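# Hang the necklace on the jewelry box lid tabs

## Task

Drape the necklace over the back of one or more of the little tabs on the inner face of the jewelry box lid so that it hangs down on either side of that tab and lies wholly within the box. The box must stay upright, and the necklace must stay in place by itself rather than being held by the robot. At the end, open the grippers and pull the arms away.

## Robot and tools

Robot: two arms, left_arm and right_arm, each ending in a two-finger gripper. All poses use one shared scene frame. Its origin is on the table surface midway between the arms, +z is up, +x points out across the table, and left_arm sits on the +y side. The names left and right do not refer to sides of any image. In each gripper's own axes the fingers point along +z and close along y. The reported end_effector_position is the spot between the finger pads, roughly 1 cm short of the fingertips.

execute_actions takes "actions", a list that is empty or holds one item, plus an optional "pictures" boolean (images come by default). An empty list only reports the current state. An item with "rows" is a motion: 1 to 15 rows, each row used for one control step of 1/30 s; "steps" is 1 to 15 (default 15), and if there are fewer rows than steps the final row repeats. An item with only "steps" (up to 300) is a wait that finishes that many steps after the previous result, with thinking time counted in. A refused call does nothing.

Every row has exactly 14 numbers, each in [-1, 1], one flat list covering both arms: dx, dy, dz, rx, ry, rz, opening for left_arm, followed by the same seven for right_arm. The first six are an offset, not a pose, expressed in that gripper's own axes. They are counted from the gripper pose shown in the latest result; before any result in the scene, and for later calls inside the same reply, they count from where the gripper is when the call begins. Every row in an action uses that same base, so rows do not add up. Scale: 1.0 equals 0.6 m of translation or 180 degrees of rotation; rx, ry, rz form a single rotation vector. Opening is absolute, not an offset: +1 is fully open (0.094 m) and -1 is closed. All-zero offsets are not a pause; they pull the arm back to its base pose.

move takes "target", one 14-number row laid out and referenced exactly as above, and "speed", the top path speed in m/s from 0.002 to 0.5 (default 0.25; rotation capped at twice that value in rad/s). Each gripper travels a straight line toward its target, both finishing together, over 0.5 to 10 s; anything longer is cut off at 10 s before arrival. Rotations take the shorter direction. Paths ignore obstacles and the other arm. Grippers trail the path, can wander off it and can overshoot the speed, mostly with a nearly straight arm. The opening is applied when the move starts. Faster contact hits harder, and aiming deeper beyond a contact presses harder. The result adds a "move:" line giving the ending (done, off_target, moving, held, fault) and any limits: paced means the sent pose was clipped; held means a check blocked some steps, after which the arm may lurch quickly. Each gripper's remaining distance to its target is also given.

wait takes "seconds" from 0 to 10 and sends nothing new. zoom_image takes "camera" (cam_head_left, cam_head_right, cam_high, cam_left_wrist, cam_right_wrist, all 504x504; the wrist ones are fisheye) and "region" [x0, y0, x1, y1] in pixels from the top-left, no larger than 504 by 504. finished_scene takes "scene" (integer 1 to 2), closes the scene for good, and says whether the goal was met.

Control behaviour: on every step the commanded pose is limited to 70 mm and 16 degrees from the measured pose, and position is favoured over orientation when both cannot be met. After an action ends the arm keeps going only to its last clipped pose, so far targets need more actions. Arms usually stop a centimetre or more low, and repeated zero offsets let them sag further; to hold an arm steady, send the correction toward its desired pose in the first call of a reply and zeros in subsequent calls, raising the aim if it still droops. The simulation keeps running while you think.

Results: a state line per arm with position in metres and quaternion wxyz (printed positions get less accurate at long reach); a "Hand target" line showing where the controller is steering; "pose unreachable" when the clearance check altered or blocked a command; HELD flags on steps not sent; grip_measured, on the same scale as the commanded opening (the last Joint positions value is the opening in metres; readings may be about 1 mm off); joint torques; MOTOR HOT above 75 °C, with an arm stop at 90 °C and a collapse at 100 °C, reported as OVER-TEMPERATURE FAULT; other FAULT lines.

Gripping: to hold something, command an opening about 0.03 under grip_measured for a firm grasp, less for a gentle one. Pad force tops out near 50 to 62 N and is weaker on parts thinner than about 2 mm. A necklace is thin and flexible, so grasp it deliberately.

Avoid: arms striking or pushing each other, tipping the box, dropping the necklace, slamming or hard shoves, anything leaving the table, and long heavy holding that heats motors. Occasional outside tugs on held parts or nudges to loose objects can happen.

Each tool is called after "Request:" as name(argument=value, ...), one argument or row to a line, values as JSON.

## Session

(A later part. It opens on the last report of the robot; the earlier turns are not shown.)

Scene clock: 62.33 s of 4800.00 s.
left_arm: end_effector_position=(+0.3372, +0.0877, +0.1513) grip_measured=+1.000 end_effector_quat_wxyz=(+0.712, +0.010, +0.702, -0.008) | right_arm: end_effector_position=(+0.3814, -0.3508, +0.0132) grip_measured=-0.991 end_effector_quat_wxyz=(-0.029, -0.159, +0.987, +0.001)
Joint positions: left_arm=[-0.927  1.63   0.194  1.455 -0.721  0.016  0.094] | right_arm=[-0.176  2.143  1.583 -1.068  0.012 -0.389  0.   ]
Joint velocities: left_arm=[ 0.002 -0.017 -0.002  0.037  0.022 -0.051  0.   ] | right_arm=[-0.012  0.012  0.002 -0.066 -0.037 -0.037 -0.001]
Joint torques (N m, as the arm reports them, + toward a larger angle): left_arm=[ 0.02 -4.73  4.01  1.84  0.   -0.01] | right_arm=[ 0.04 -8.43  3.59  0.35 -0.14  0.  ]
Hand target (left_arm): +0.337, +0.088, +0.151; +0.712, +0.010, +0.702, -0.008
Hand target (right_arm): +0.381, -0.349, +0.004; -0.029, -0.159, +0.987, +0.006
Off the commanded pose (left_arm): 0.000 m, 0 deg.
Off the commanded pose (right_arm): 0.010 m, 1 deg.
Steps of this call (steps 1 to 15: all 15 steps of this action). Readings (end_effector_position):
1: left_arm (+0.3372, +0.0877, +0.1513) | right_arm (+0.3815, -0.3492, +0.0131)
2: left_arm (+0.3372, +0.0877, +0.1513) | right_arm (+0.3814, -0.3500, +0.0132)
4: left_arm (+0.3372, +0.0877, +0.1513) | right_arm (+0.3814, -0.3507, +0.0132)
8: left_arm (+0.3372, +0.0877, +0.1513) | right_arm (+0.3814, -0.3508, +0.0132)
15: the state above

Request:
move(
  target=[0,0,0,0,0,0,1,0,0,-0.055,0,-0.015,0,-0.78],
  speed=0.04,
)

Request:
move(
  target=[0,0,0,0,0,0,1,-0.05,-0.04,0.005,0,-0.01,0,-0.78],
  speed=0.04,
)

Request:
zoom_image(
  camera="cam_right_wrist",
  region=[150, 210, 350, 380],
)

Scene clock: 67.43 s of 4800.00 s.
left_arm: end_effector_position=(+0.3372, +0.0877, +0.1513) grip_measured=+1.000 end_effector_quat_wxyz=(+0.712, +0.010, +0.702, -0.008) | right_arm: end_effector_position=(+0.3766, -0.3505, +0.0277) grip_measured=-0.782 end_effector_quat_wxyz=(-0.028, -0.159, +0.987, +0.000)
Joint positions: left_arm=[-0.927  1.63   0.194  1.455 -0.721  0.016  0.094] | right_arm=[-0.176  2.105  1.583 -1.103  0.012 -0.389  0.01 ]
Joint velocities: left_arm=[ 0.007  0.002  0.007 -0.037  0.037  0.066  0.   ] | right_arm=[ 0.002 -0.022 -0.002 -0.007 -0.022 -0.022 -0.   ]
Joint torques (N m, as the arm reports them, + toward a larger angle): left_arm=[ 0.   -4.7   3.98  1.82  0.01 -0.01] | right_arm=[ -0.69 -11.41   7.32  -0.07  -0.19  -0.07]
Hand target (left_arm): +0.337, +0.088, +0.151; +0.712, +0.010, +0.702, -0.008
Hand target (right_arm): +0.383, -0.351, +0.046; -0.006, -0.159, +0.987, +0.004
Off the commanded pose (left_arm): 0.000 m, 0 deg.
Off the commanded pose (right_arm): 0.020 m, 2 deg.
After step 90, 0.97 s passed at rest.
move: off_target (right_arm)
camera_calibration (this result's frames):
cam_left_wrist: T_world_to_cam=[[-0.0171822, -0.997606, -0.0669861, 0.105718], [-0.656559, 0.0617851, -0.75174, 0.351692], [0.754079, 0.0310638, -0.656049, -0.045203], [0, 0, 0, 1]] pos_world=[0.26681, 0.0851394, 0.241807]
cam_right_wrist: T_world_to_cam=[[0.575482, -0.817033, -0.0357275, -0.503077], [-0.718746, -0.526129, 0.454524, 0.109946], [-0.390159, -0.235892, -0.890018, 0.199062], [0, 0, 0, 1]] pos_world=[0.446202, -0.306228, 0.109222]

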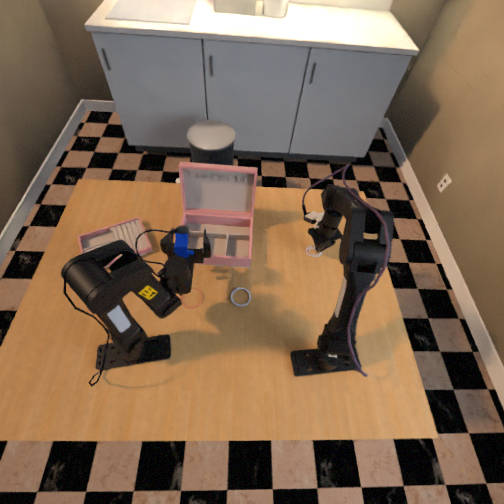

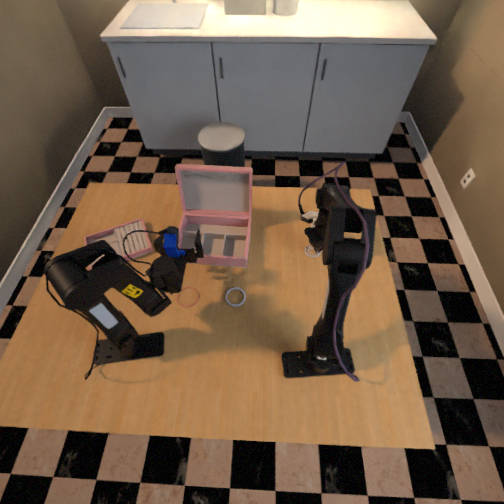

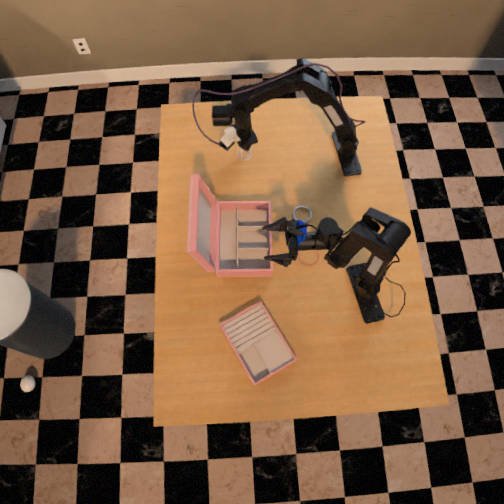

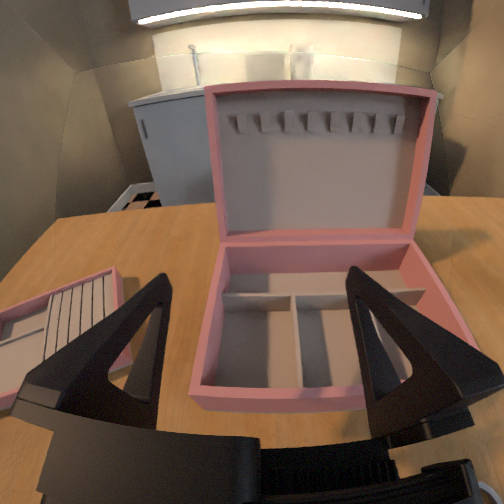

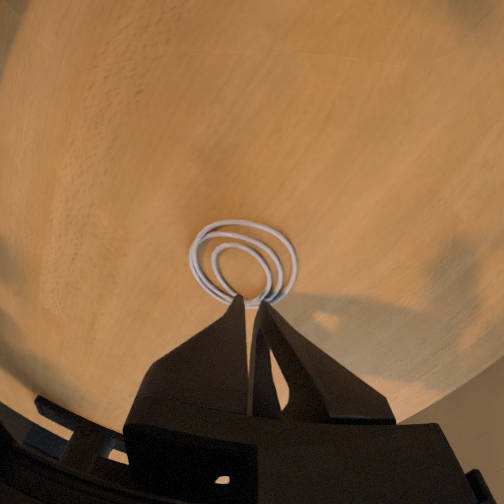

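Scene clock: 68.67 s of 4800.00 s.
left_arm: end_effector_position=(+0.3372, +0.0877, +0.1513) grip_measured=+1.000 end_effector_quat_wxyz=(+0.712, +0.010, +0.702, -0.008) | right_arm: end_effector_position=(+0.4085, -0.3614, +0.0175) grip_measured=-0.782 end_effector_quat_wxyz=(-0.015, -0.159, +0.987, -0.002)
Joint positions: left_arm=[-0.927  1.63   0.194  1.455 -0.721  0.016  0.094] | right_arm=[-0.197  2.217  1.723 -1.105  0.012 -0.408  0.01 ]
Joint velocities: left_arm=[-0.002 -0.007 -0.002 -0.007  0.007 -0.095  0.   ] | right_arm=[ 0.002 -0.002  0.017 -0.022 -0.051  0.037 -0.   ]
Joint torques (N m, as the arm reports them, + toward a larger angle): left_arm=[ 0.01 -4.71  4.01  1.83  0.02 -0.01] | right_arm=[-0.85 -9.41  7.57 -0.02 -0.13 -0.11]
Hand target (left_arm): +0.337, +0.088, +0.151; +0.712, +0.010, +0.702, -0.008
Hand target (right_arm): +0.412, -0.364, +0.022; -0.012, -0.159, +0.987, +0.002
Off the commanded pose (left_arm): 0.000 m, 0 deg.
Off the commanded pose (right_arm): 0.007 m, 1 deg.
move: done
camera_calibration (this result's frames):
cam_left_wrist: T_world_to_cam=[[-0.0171822, -0.997606, -0.0669861, 0.105718], [-0.656559, 0.0617851, -0.75174, 0.351692], [0.754079, 0.0310638, -0.656049, -0.045203], [0, 0, 0, 1]] pos_world=[0.26681, 0.0851394, 0.241807]
cam_right_wrist: T_world_to_cam=[[0.574921, -0.817954, -0.0204281, -0.531136], [-0.730671, -0.524488, 0.437073, 0.137553], [-0.36822, -0.236356, -0.899194, 0.190891], [0, 0, 0, 1]] pos_world=[0.476157, -0.317181, 0.100678]

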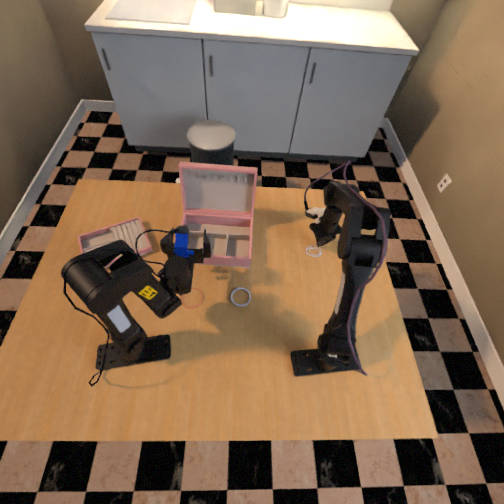

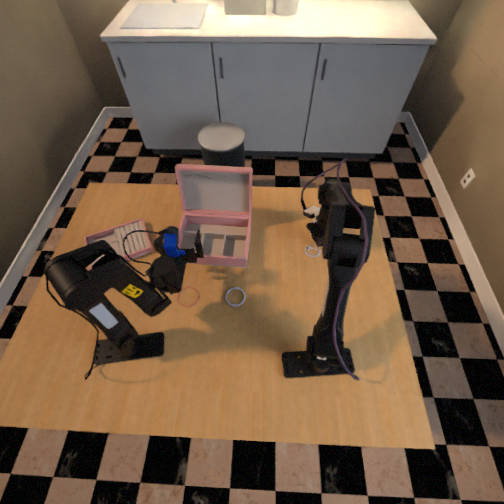

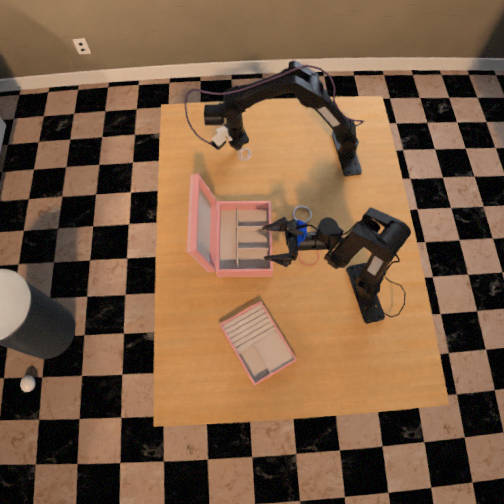

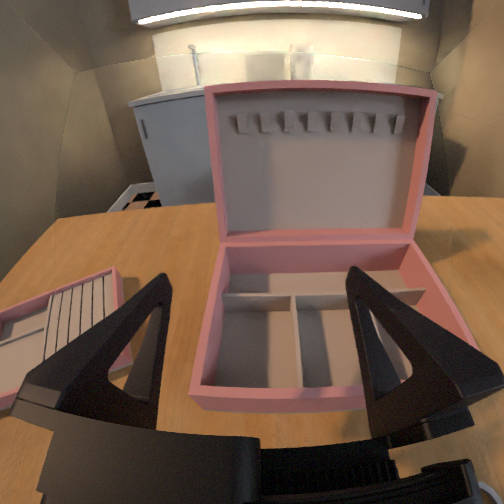

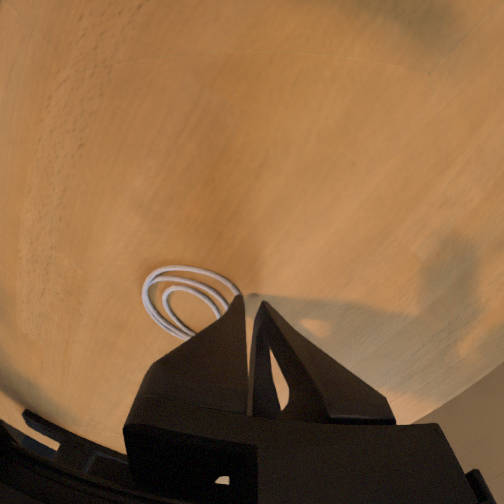

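Region (150, 210, 350, 380) of cam_right_wrist's 504x504 image, scaled by 2.520, with more detail than that image has; it fills the top 428 rows of this view, and the rest is white.

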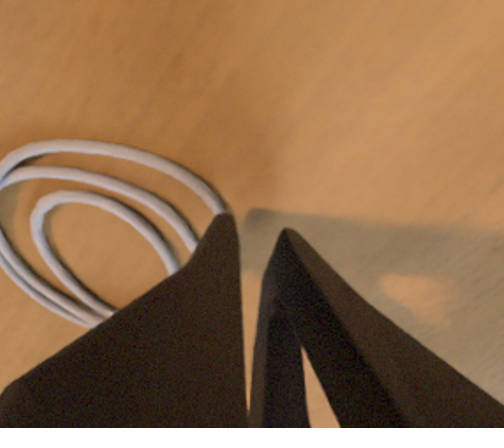

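Request:
move(
  target=[0,0,0,0,0,0,1,0.004,0.018,-0.012,0,0,-0.1,-0.78],
  speed=0.02,
)

Request:
zoom_image(
  camera="cam_right_wrist",
  region=[150, 210, 350, 380],
)

Scene clock: 79.03 s of 4800.00 s.
left_arm: end_effector_position=(+0.3372, +0.0877, +0.1513) grip_measured=+1.000 end_effector_quat_wxyz=(+0.712, +0.010, +0.702, -0.008) | right_arm: end_effector_position=(+0.4054, -0.3562, +0.0151) grip_measured=-0.782 end_effector_quat_wxyz=(-0.021, -0.301, +0.953, +0.002)
Joint positions: left_arm=[-0.927  1.63   0.194  1.455 -0.721  0.016  0.094] | right_arm=[-0.185  2.217  1.712 -1.106  0.012 -0.689  0.01 ]
Joint velocities: left_arm=[-0.007 -0.007 -0.012 -0.037 -0.022 -0.007  0.   ] | right_arm=[-0.027 -0.002  0.002 -0.066 -0.007  0.037 -0.001]
Joint torques (N m, as the arm reports them, + toward a larger angle): left_arm=[-0.01 -4.72  4.    1.83  0.01  0.  ] | right_arm=[  0.82 -12.19   4.59   0.03  -0.02  -0.08]
Hand target (left_arm): +0.337, +0.088, +0.151; +0.712, +0.010, +0.702, -0.008
Hand target (right_arm): +0.403, -0.352, +0.025; -0.016, -0.311, +0.950, +0.000
Off the commanded pose (left_arm): 0.000 m, 0 deg.
Off the commanded pose (right_arm): 0.011 m, 1 deg.
move: off_target (right_arm)
camera_calibration (this result's frames):
cam_left_wrist: T_world_to_cam=[[-0.0171822, -0.997606, -0.0669861, 0.105718], [-0.656559, 0.0617851, -0.75174, 0.351692], [0.754079, 0.0310638, -0.656049, -0.045203], [0, 0, 0, 1]] pos_world=[0.26681, 0.0851394, 0.241807]
cam_right_wrist: T_world_to_cam=[[0.786095, -0.616948, -0.0378046, -0.538934], [-0.54151, -0.716883, 0.439142, -0.00618468], [-0.298029, -0.324736, -0.897622, 0.128851], [0, 0, 0, 1]] pos_world=[0.458706, -0.295086, 0.0980011]

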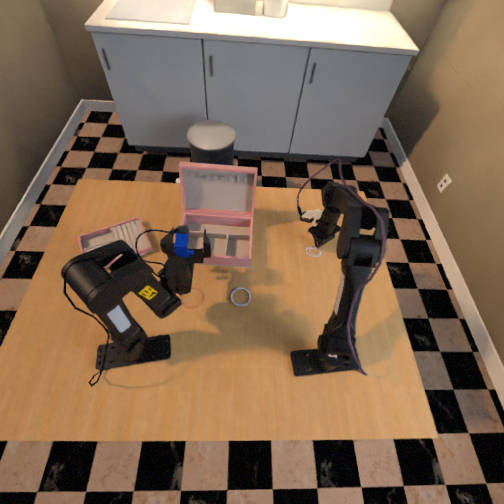

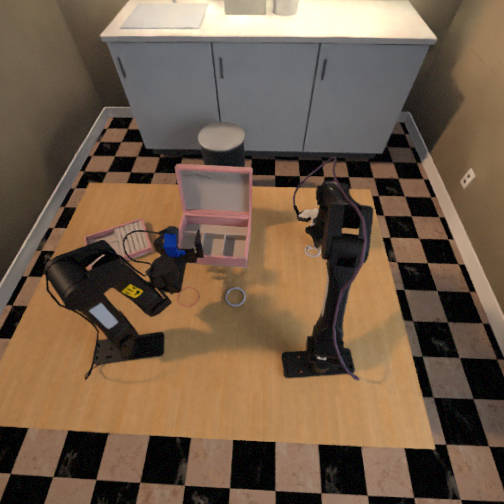

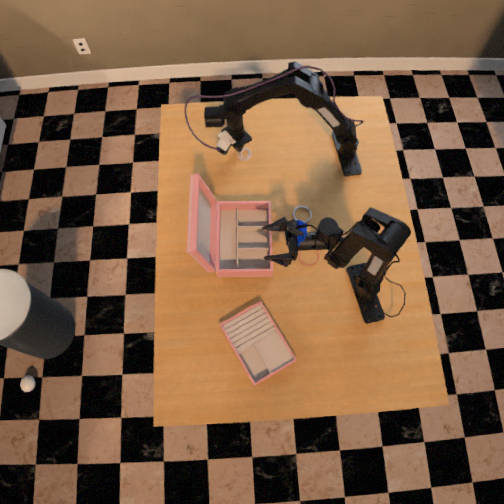

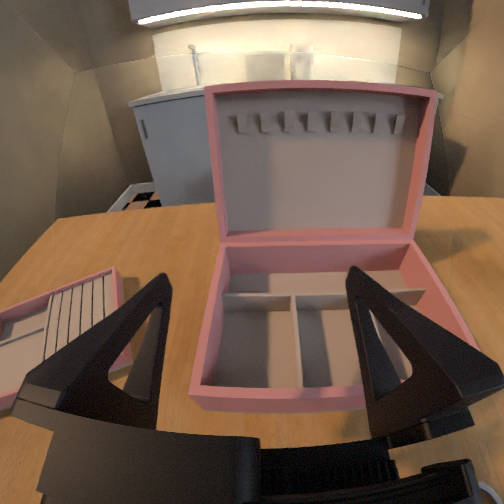

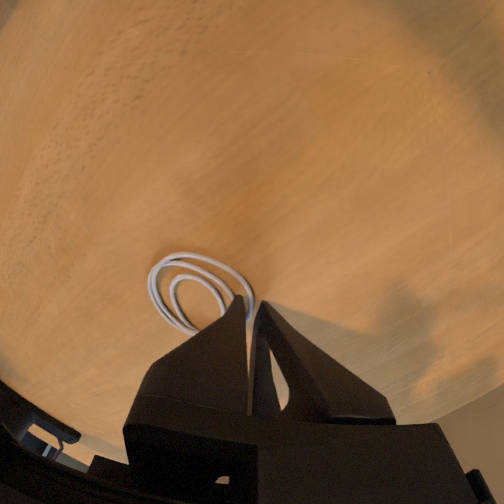

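Region (150, 210, 350, 380) of cam_right_wrist's 504x504 image, scaled by 2.520, with more detail than that image has; it fills the top 428 rows of this view, and the rest is white.

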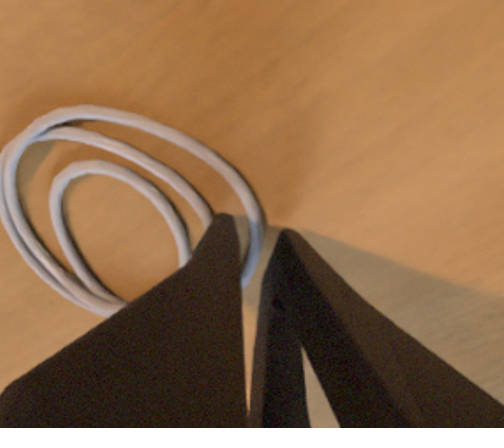

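Good alignment.

Request:
move(
  target=[0,0,0,0,0,0,1,0,0,0.024,0,0,0,-0.78],
  speed=0.02,
)

Request:
execute_actions(
  actions=[
    {"rows":[[0,0,0,0,0,0,1,0,0,0.018,0,0,0,-0.85],[0,0,0,0,0,0,1,0,0,0.018,0,0,0,-0.85],[0,0,0,0,0,0,1,0,0,0.018,0,0,0,-0.88],[0,0,0,0,0,0,1,0,0,0.018,0,0,0,-0.9],[0,0,0,0,0,0,1,0,0,0.018,0,0,0,-0.92],[0,0,0,0,0,0,1,0,0,0.018,0,0,0,-0.94],[0,0,0,0,0,0,1,0,0,0.018,0,0,0,-1]]},
  ],
)

Scene clock: 82.90 s of 4800.00 s.
left_arm: end_effector_position=(+0.3372, +0.0877, +0.1513) grip_measured=+1.000 end_effector_quat_wxyz=(+0.712, +0.010, +0.702, -0.008) | right_arm: end_effector_position=(+0.4059, -0.3565, +0.0129) grip_measured=-0.782 end_effector_quat_wxyz=(-0.019, -0.302, +0.953, +0.000)
Joint positions: left_arm=[-0.927  1.63   0.194  1.455 -0.721  0.016  0.094] | right_arm=[-0.185  2.217  1.704 -1.093  0.013 -0.69   0.01 ]
Joint velocities: left_arm=[-0.002  0.007  0.007  0.037  0.037  0.022  0.   ] | right_arm=[-0.002  0.007  0.002 -0.037  0.022 -0.022 -0.001]
Joint torques (N m, as the arm reports them, + toward a larger angle): left_arm=[ 0.04 -4.71  3.98  1.83  0.02 -0.01] | right_arm=[ 0.01 -8.78  3.43  0.43 -0.04  0.01]
Hand target (left_arm): +0.337, +0.088, +0.151; +0.712, +0.010, +0.702, -0.008
Hand target (right_arm): +0.405, -0.356, +0.001; -0.021, -0.301, +0.953, +0.002
Off the commanded pose (left_arm): 0.000 m, 0 deg.
Off the commanded pose (right_arm): 0.012 m, 0 deg.
move: off_target (right_arm)
camera_calibration (this result's frames):
cam_left_wrist: T_world_to_cam=[[-0.0171822, -0.997606, -0.0669861, 0.105718], [-0.656559, 0.0617851, -0.75174, 0.351692], [0.754079, 0.0310638, -0.656049, -0.045203], [0, 0, 0, 1]] pos_world=[0.26681, 0.0851394, 0.241807]
cam_right_wrist: T_world_to_cam=[[0.786993, -0.616068, -0.0331875, -0.539734], [-0.542593, -0.716731, 0.438052, -0.00466174], [-0.293656, -0.326737, -0.898337, 0.124475], [0, 0, 0, 1]] pos_world=[0.458791, -0.295184, 0.0959501]

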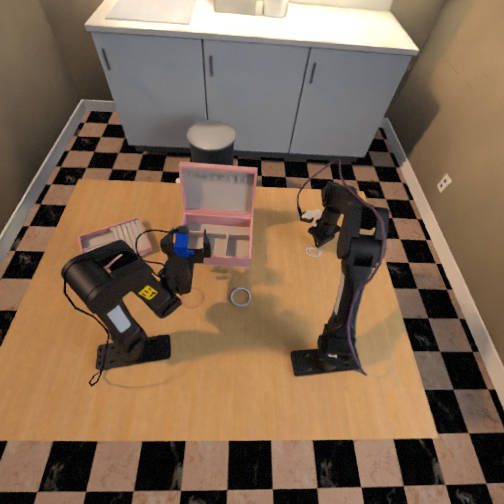

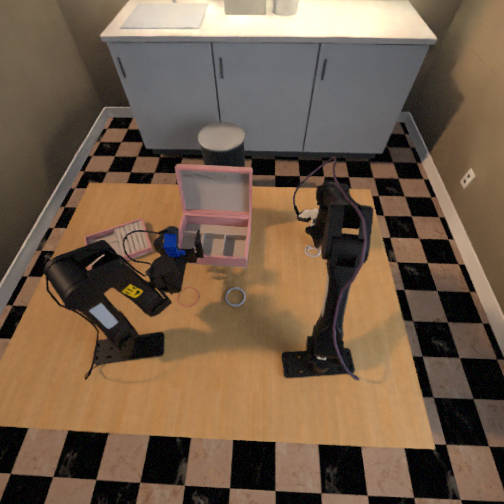

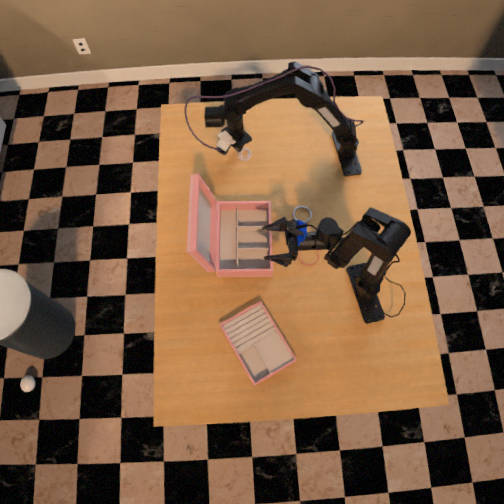

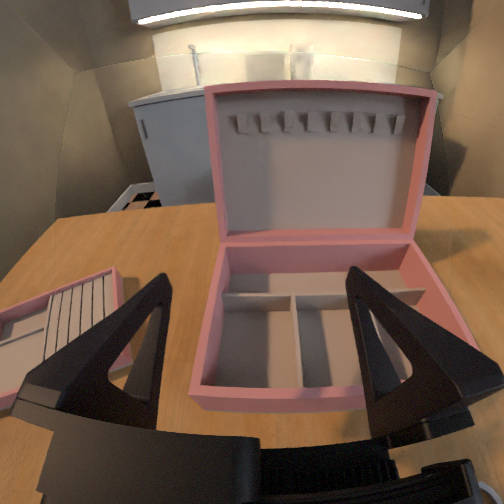

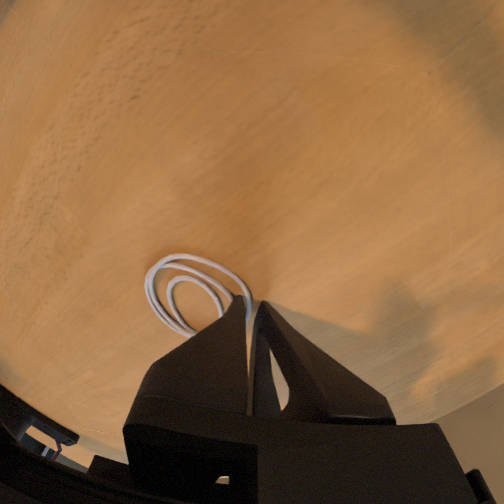

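Scene clock: 83.40 s of 4800.00 s.
left_arm: end_effector_position=(+0.3372, +0.0877, +0.1513) grip_measured=+1.000 end_effector_quat_wxyz=(+0.712, +0.010, +0.702, -0.008) | right_arm: end_effector_position=(+0.4087, -0.3571, +0.0120) grip_measured=-0.983 end_effector_quat_wxyz=(-0.014, -0.302, +0.953, -0.003)
Joint positions: left_arm=[-0.927  1.63   0.194  1.455 -0.721  0.016  0.094] | right_arm=[-0.185  2.217  1.7   -1.077  0.015 -0.69   0.001]
Joint velocities: left_arm=[-0.002 -0.007 -0.012 -0.037 -0.022 -0.154  0.   ] | right_arm=[-0.017 -0.002  0.002  0.007 -0.007  0.007 -0.001]
Joint torques (N m, as the arm reports them, + toward a larger angle): left_arm=[ 0.02 -4.7   3.99  1.82  0.01 -0.01] | right_arm=[-0.07 -8.99  3.68  0.34 -0.08  0.  ]
Hand target (left_arm): +0.337, +0.088, +0.151; +0.712, +0.010, +0.702, -0.008
Hand target (right_arm): +0.405, -0.357, +0.002; -0.019, -0.302, +0.953, +0.001
Off the commanded pose (left_arm): 0.000 m, 0 deg.
Off the commanded pose (right_arm): 0.010 m, 1 deg.
Steps of this call (steps 1 to 15: all 15 steps of this action). Readings (end_effector_position):
1: left_arm (+0.3372, +0.0877, +0.1513) | right_arm (+0.4061, -0.3566, +0.0129)
2: left_arm (+0.3372, +0.0877, +0.1513) | right_arm (+0.4065, -0.3566, +0.0129)
4: left_arm (+0.3372, +0.0877, +0.1513) | right_arm (+0.4073, -0.3567, +0.0129)
8: left_arm (+0.3372, +0.0877, +0.1513) | right_arm (+0.4086, -0.3571, +0.0120)
15: the state above
camera_calibration (this result's frames):
cam_left_wrist: T_world_to_cam=[[-0.0171822, -0.997606, -0.0669861, 0.105718], [-0.656559, 0.0617851, -0.75174, 0.351692], [0.754079, 0.0310638, -0.656049, -0.045203], [0, 0, 0, 1]] pos_world=[0.26681, 0.0851394, 0.241807]
cam_right_wrist: T_world_to_cam=[[0.787359, -0.616103, -0.0219676, -0.542579], [-0.547792, -0.715519, 0.433539, -0.000546459], [-0.282823, -0.329318, -0.900867, 0.118958], [0, 0, 0, 1]] pos_world=[0.46055, -0.2955, 0.0954835]

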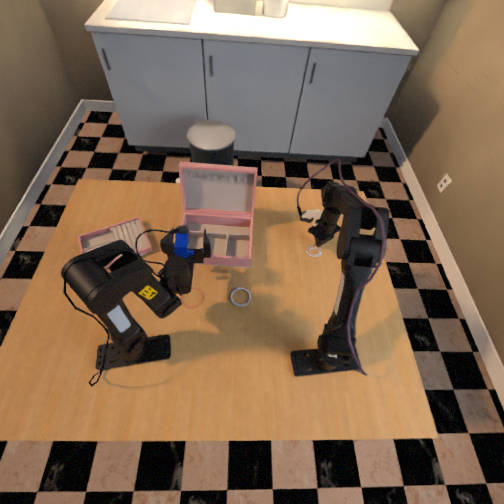

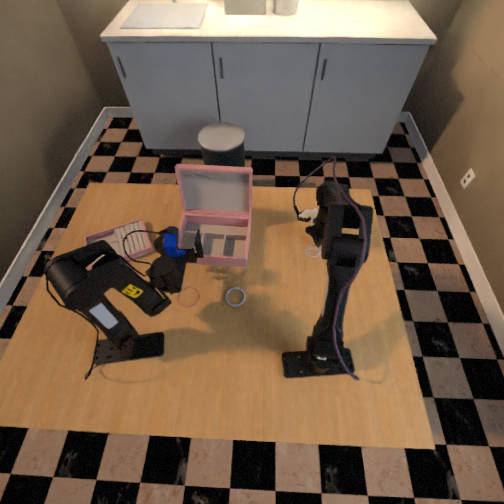

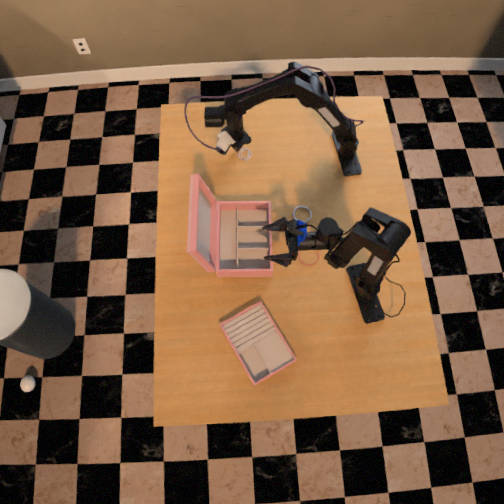

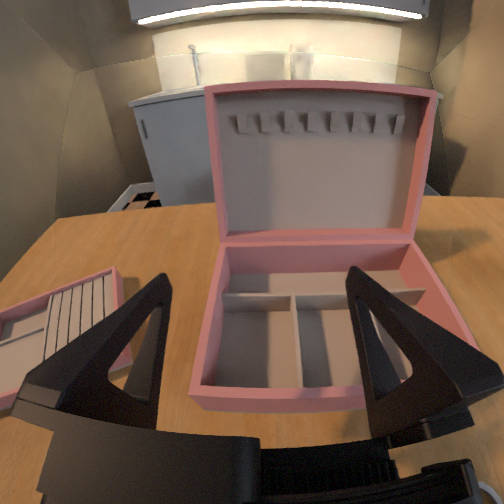

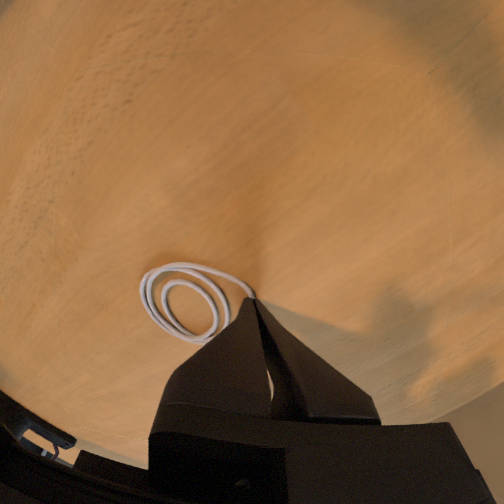

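Request:
move(
  target=[0,0,0,0,0,0,1,0,0,-0.33,0,0,0,-1],
  speed=0.06,
)

Request:
move(
  target=[0,0,0,0,0,0,1,0,0,-0.05,0,0,0.695,-1],
  speed=0.3,
)

Scene clock: 88.93 s of 4800.00 s.
left_arm: end_effector_position=(+0.3372, +0.0877, +0.1513) grip_measured=+1.000 end_effector_quat_wxyz=(+0.712, +0.010, +0.702, -0.008) | right_arm: end_effector_position=(+0.4152, -0.3576, +0.1909) grip_measured=-0.983 end_effector_quat_wxyz=(+0.061, -0.300, +0.951, -0.033)
Joint positions: left_arm=[-0.927  1.63   0.194  1.455 -0.721  0.016  0.094] | right_arm=[-0.185  2.096  2.221 -1.557  0.015 -0.69   0.001]
Joint velocities: left_arm=[-0.002 -0.007 -0.002 -0.081 -0.051  0.007  0.   ] | right_arm=[-0.007 -0.002 -0.012  0.007  0.007 -0.022  0.001]
Joint torques (N m, as the arm reports them, + toward a larger angle): left_arm=[ 0.03 -4.73  3.99  1.83  0.02 -0.01] | right_arm=[  0.18 -11.33   7.41   0.24  -0.01   0.01]
Hand target (left_arm): +0.337, +0.088, +0.151; +0.712, +0.010, +0.702, -0.008
Hand target (right_arm): +0.413, -0.356, +0.209; +0.079, -0.300, +0.950, -0.040
Off the commanded pose (left_arm): 0.000 m, 0 deg.
Off the commanded pose (right_arm): 0.019 m, 9 deg.
joint sent to its limit (right arm) — the command would take joint 4 (wrist pitch) past its lower limit, so that joint was sent only as far as its limit.
move: off_target (right_arm)
camera_calibration (this result's frames):
cam_left_wrist: T_world_to_cam=[[-0.0171822, -0.997606, -0.0669861, 0.105718], [-0.656559, 0.0617851, -0.75174, 0.351692], [0.754079, 0.0310638, -0.656049, -0.045203], [0, 0, 0, 1]] pos_world=[0.26681, 0.0851394, 0.241807]
cam_right_wrist: T_world_to_cam=[[0.780005, -0.615528, 0.112771, -0.56657], [-0.611149, -0.710572, 0.34869, -0.0306247], [-0.134497, -0.3409, -0.930429, 0.221729], [0, 0, 0, 1]] pos_world=[0.453033, -0.294913, 0.280874]

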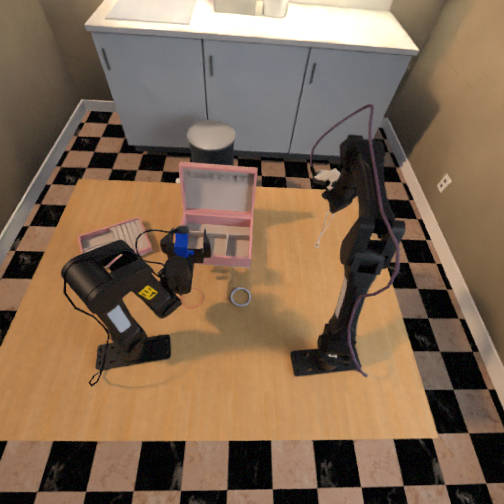

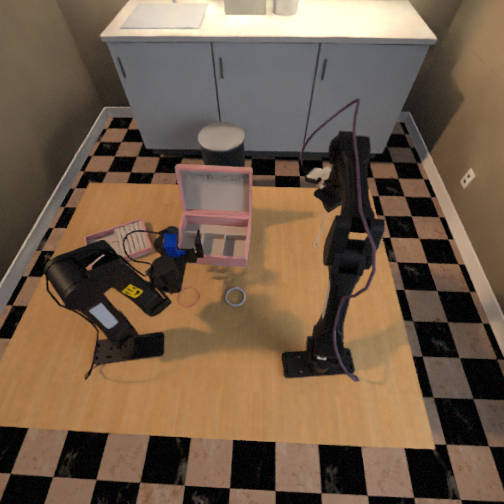

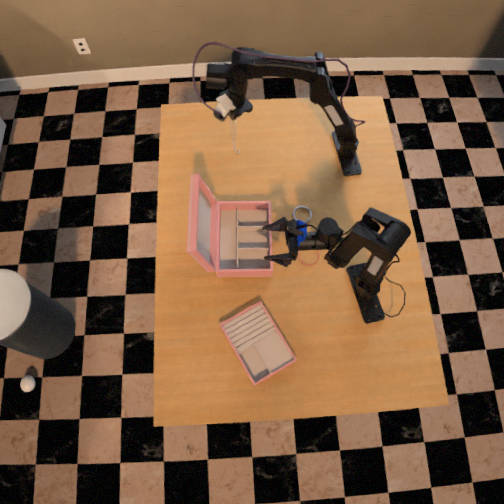

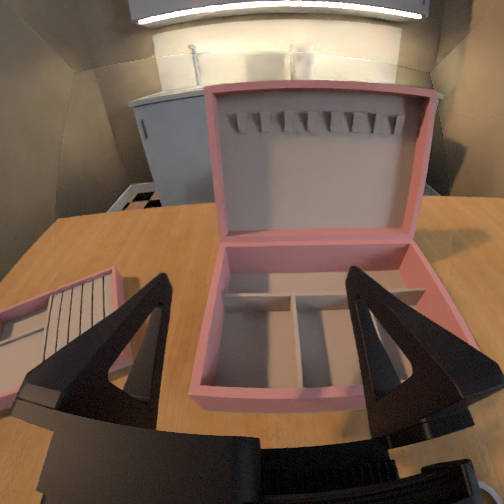

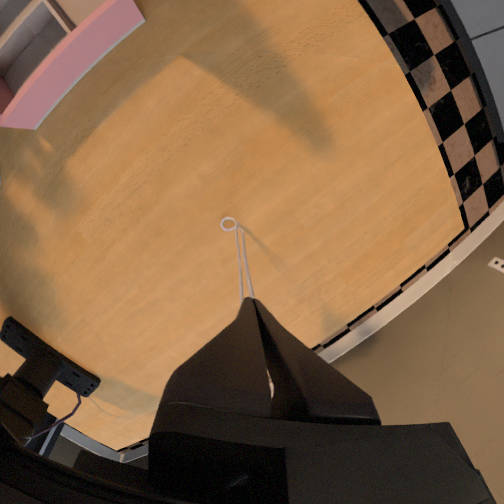

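Scene clock: 93.17 s of 4800.00 s.
left_arm: end_effector_position=(+0.3372, +0.0877, +0.1513) grip_measured=+1.000 end_effector_quat_wxyz=(+0.712, +0.010, +0.702, -0.008) | right_arm: end_effector_position=(+0.4133, -0.3575, +0.1982) grip_measured=-0.983 end_effector_quat_wxyz=(+0.064, +0.701, +0.709, +0.044)
Joint positions: left_arm=[-0.927  1.63   0.194  1.455 -0.721  0.016  0.094] | right_arm=[-0.185  2.078  2.221 -1.559  0.015  1.48   0.001]
Joint velocities: left_arm=[-0.007 -0.007  0.002 -0.066 -0.066  0.022  0.   ] | right_arm=[ 0.017 -0.012 -0.007 -0.022 -0.007  0.066  0.   ]
Joint torques (N m, as the arm reports them, + toward a larger angle): left_arm=[-0.01 -4.69  3.99  1.83  0.   -0.01] | right_arm=[  0.02 -11.65   7.52   0.27  -0.01   0.07]
Hand target (left_arm): +0.337, +0.088, +0.151; +0.712, +0.010, +0.702, -0.008
Hand target (right_arm): +0.410, -0.357, +0.220; +0.082, +0.704, +0.703, +0.060
Off the commanded pose (left_arm): 0.000 m, 0 deg.
Off the commanded pose (right_arm): 0.023 m, 1 deg.
joint sent to its limit (right arm) — the command would take joint 4 (wrist pitch) past its lower limit, so that joint was sent only as far as its limit.
move: off_target (right_arm)
camera_calibration (this result's frames):
cam_left_wrist: T_world_to_cam=[[-0.0171822, -0.997606, -0.0669861, 0.105718], [-0.656559, 0.0617851, -0.75174, 0.351692], [0.754079, 0.0310638, -0.656049, -0.045203], [0, 0, 0, 1]] pos_world=[0.26681, 0.0851394, 0.241807]
cam_right_wrist: T_world_to_cam=[[-0.941287, -0.303484, -0.147909, 0.308825], [-0.336524, 0.878511, 0.339073, 0.422196], [0.0270363, 0.36894, -0.92906, 0.414984], [0, 0, 0, 1]] pos_world=[0.421552, -0.430284, 0.288067]

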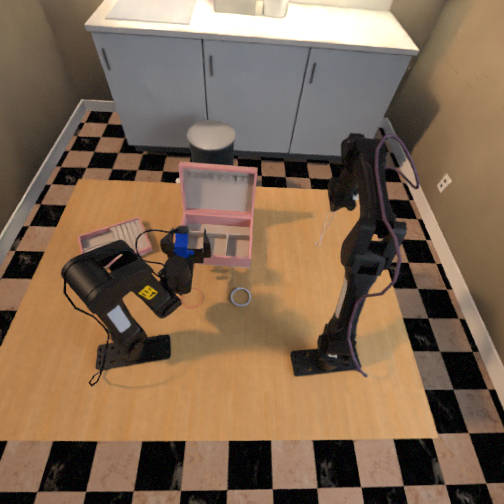

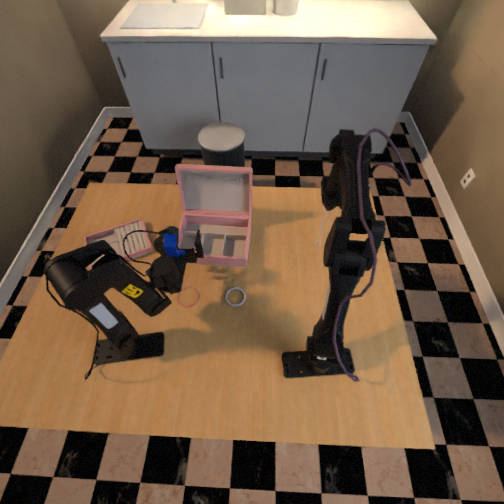

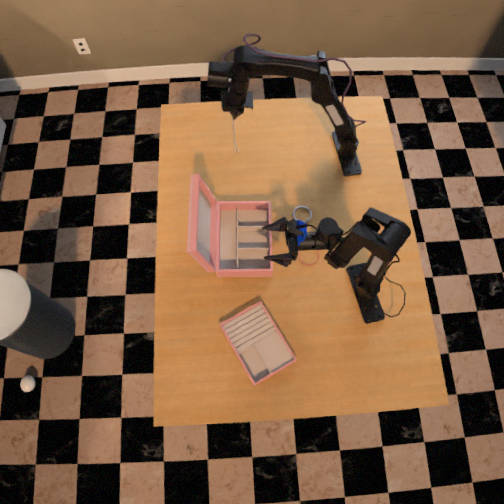

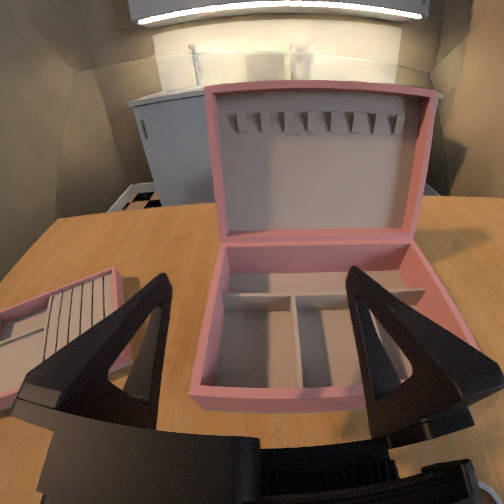

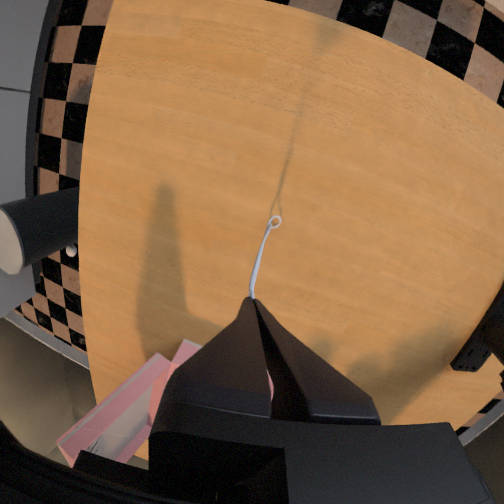

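Request:
move(
  target=[0,0,0,0,0,0,1,0,0,-0.18,-0.45,0,0,-1],
  speed=0.1,
)

Scene clock: 111.57 s of 4800.00 s.
left_arm: end_effector_position=(+0.3372, +0.0877, +0.1513) grip_measured=+1.000 end_effector_quat_wxyz=(+0.712, +0.010, +0.702, -0.008) | right_arm: end_effector_position=(+0.4020, -0.3543, +0.2937) grip_measured=-0.983 end_effector_quat_wxyz=(+0.493, +0.509, +0.516, +0.481)
Joint positions: left_arm=[-0.927  1.63   0.194  1.455 -0.721  0.016  0.094] | right_arm=[-0.244  1.161  0.705  0.405 -0.132  1.545  0.001]
Joint velocities: left_arm=[ 0.002 -0.007 -0.007 -0.037 -0.066 -0.051  0.   ] | right_arm=[ 0.022  0.002  0.007  0.007 -0.051 -0.007 -0.   ]
Joint torques (N m, as the arm reports them, + toward a larger angle): left_arm=[ 0.03 -4.69  4.    1.82  0.02 -0.01] | right_arm=[-0.95 -4.86  6.55  1.69 -0.16  0.04]
Hand target (left_arm): +0.337, +0.088, +0.151; +0.712, +0.010, +0.702, -0.008
Hand target (right_arm): +0.397, -0.356, +0.308; +0.505, +0.496, +0.506, +0.493
Off the commanded pose (left_arm): 0.000 m, 0 deg.
Off the commanded pose (right_arm): 0.012 m, 3 deg.
After step 130, 6.43 s passed at rest.
move: off_target (right_arm)
camera_calibration (this result's frames):
cam_left_wrist: T_world_to_cam=[[-0.0171822, -0.997606, -0.0669861, 0.105718], [-0.656559, 0.0617851, -0.75174, 0.351692], [0.754079, 0.0310638, -0.656049, -0.045203], [0, 0, 0, 1]] pos_world=[0.26681, 0.0851394, 0.241807]
cam_right_wrist: T_world_to_cam=[[-0.0394295, -0.308584, -0.950379, 0.184653], [-0.420434, 0.867952, -0.264377, 0.590471], [0.906466, 0.389147, -0.163962, -0.068215], [0, 0, 0, 1]] pos_world=[0.317369, -0.428974, 0.320413]

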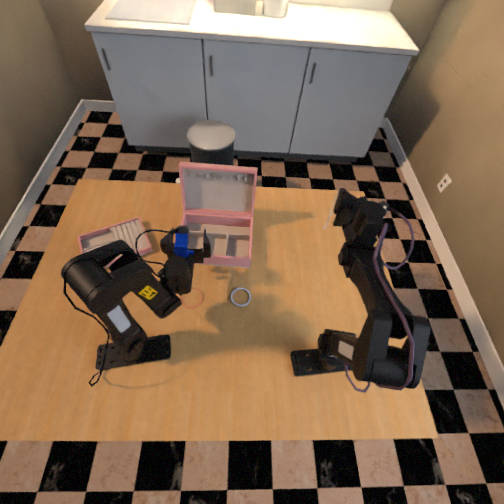

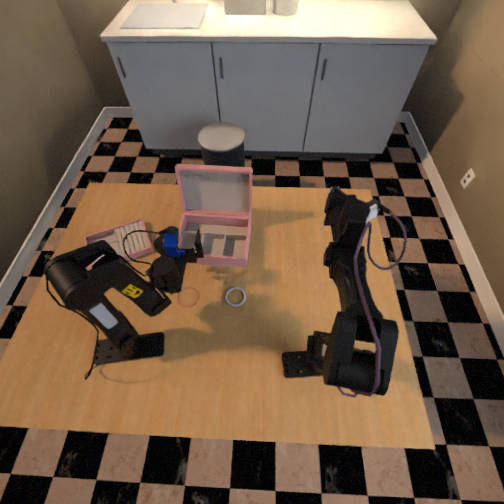

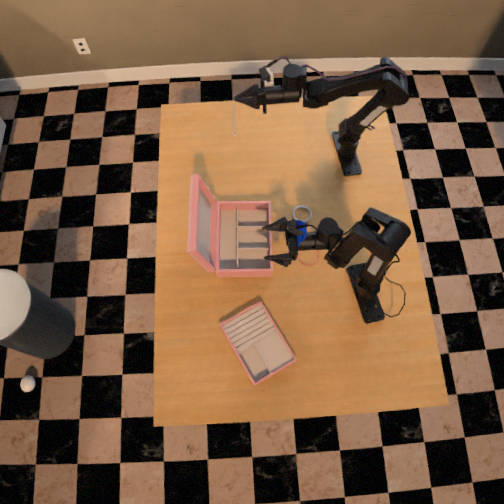

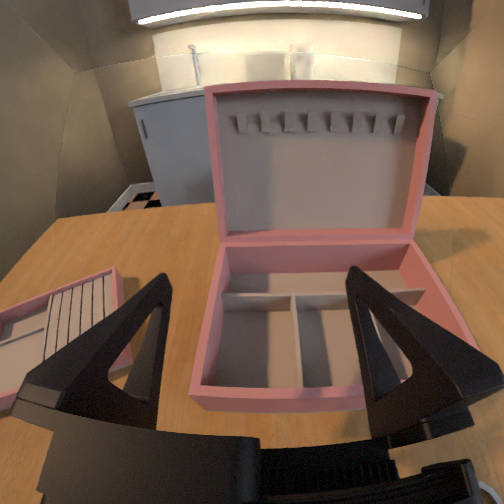

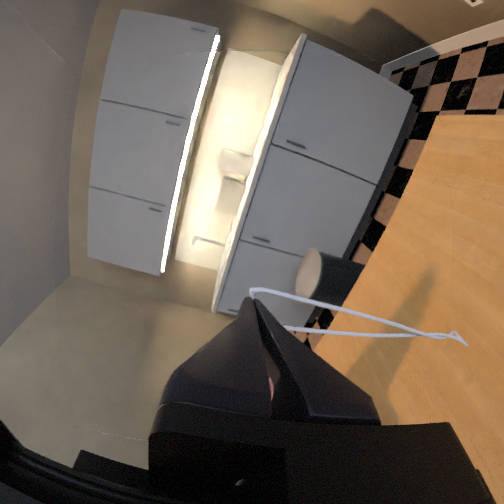

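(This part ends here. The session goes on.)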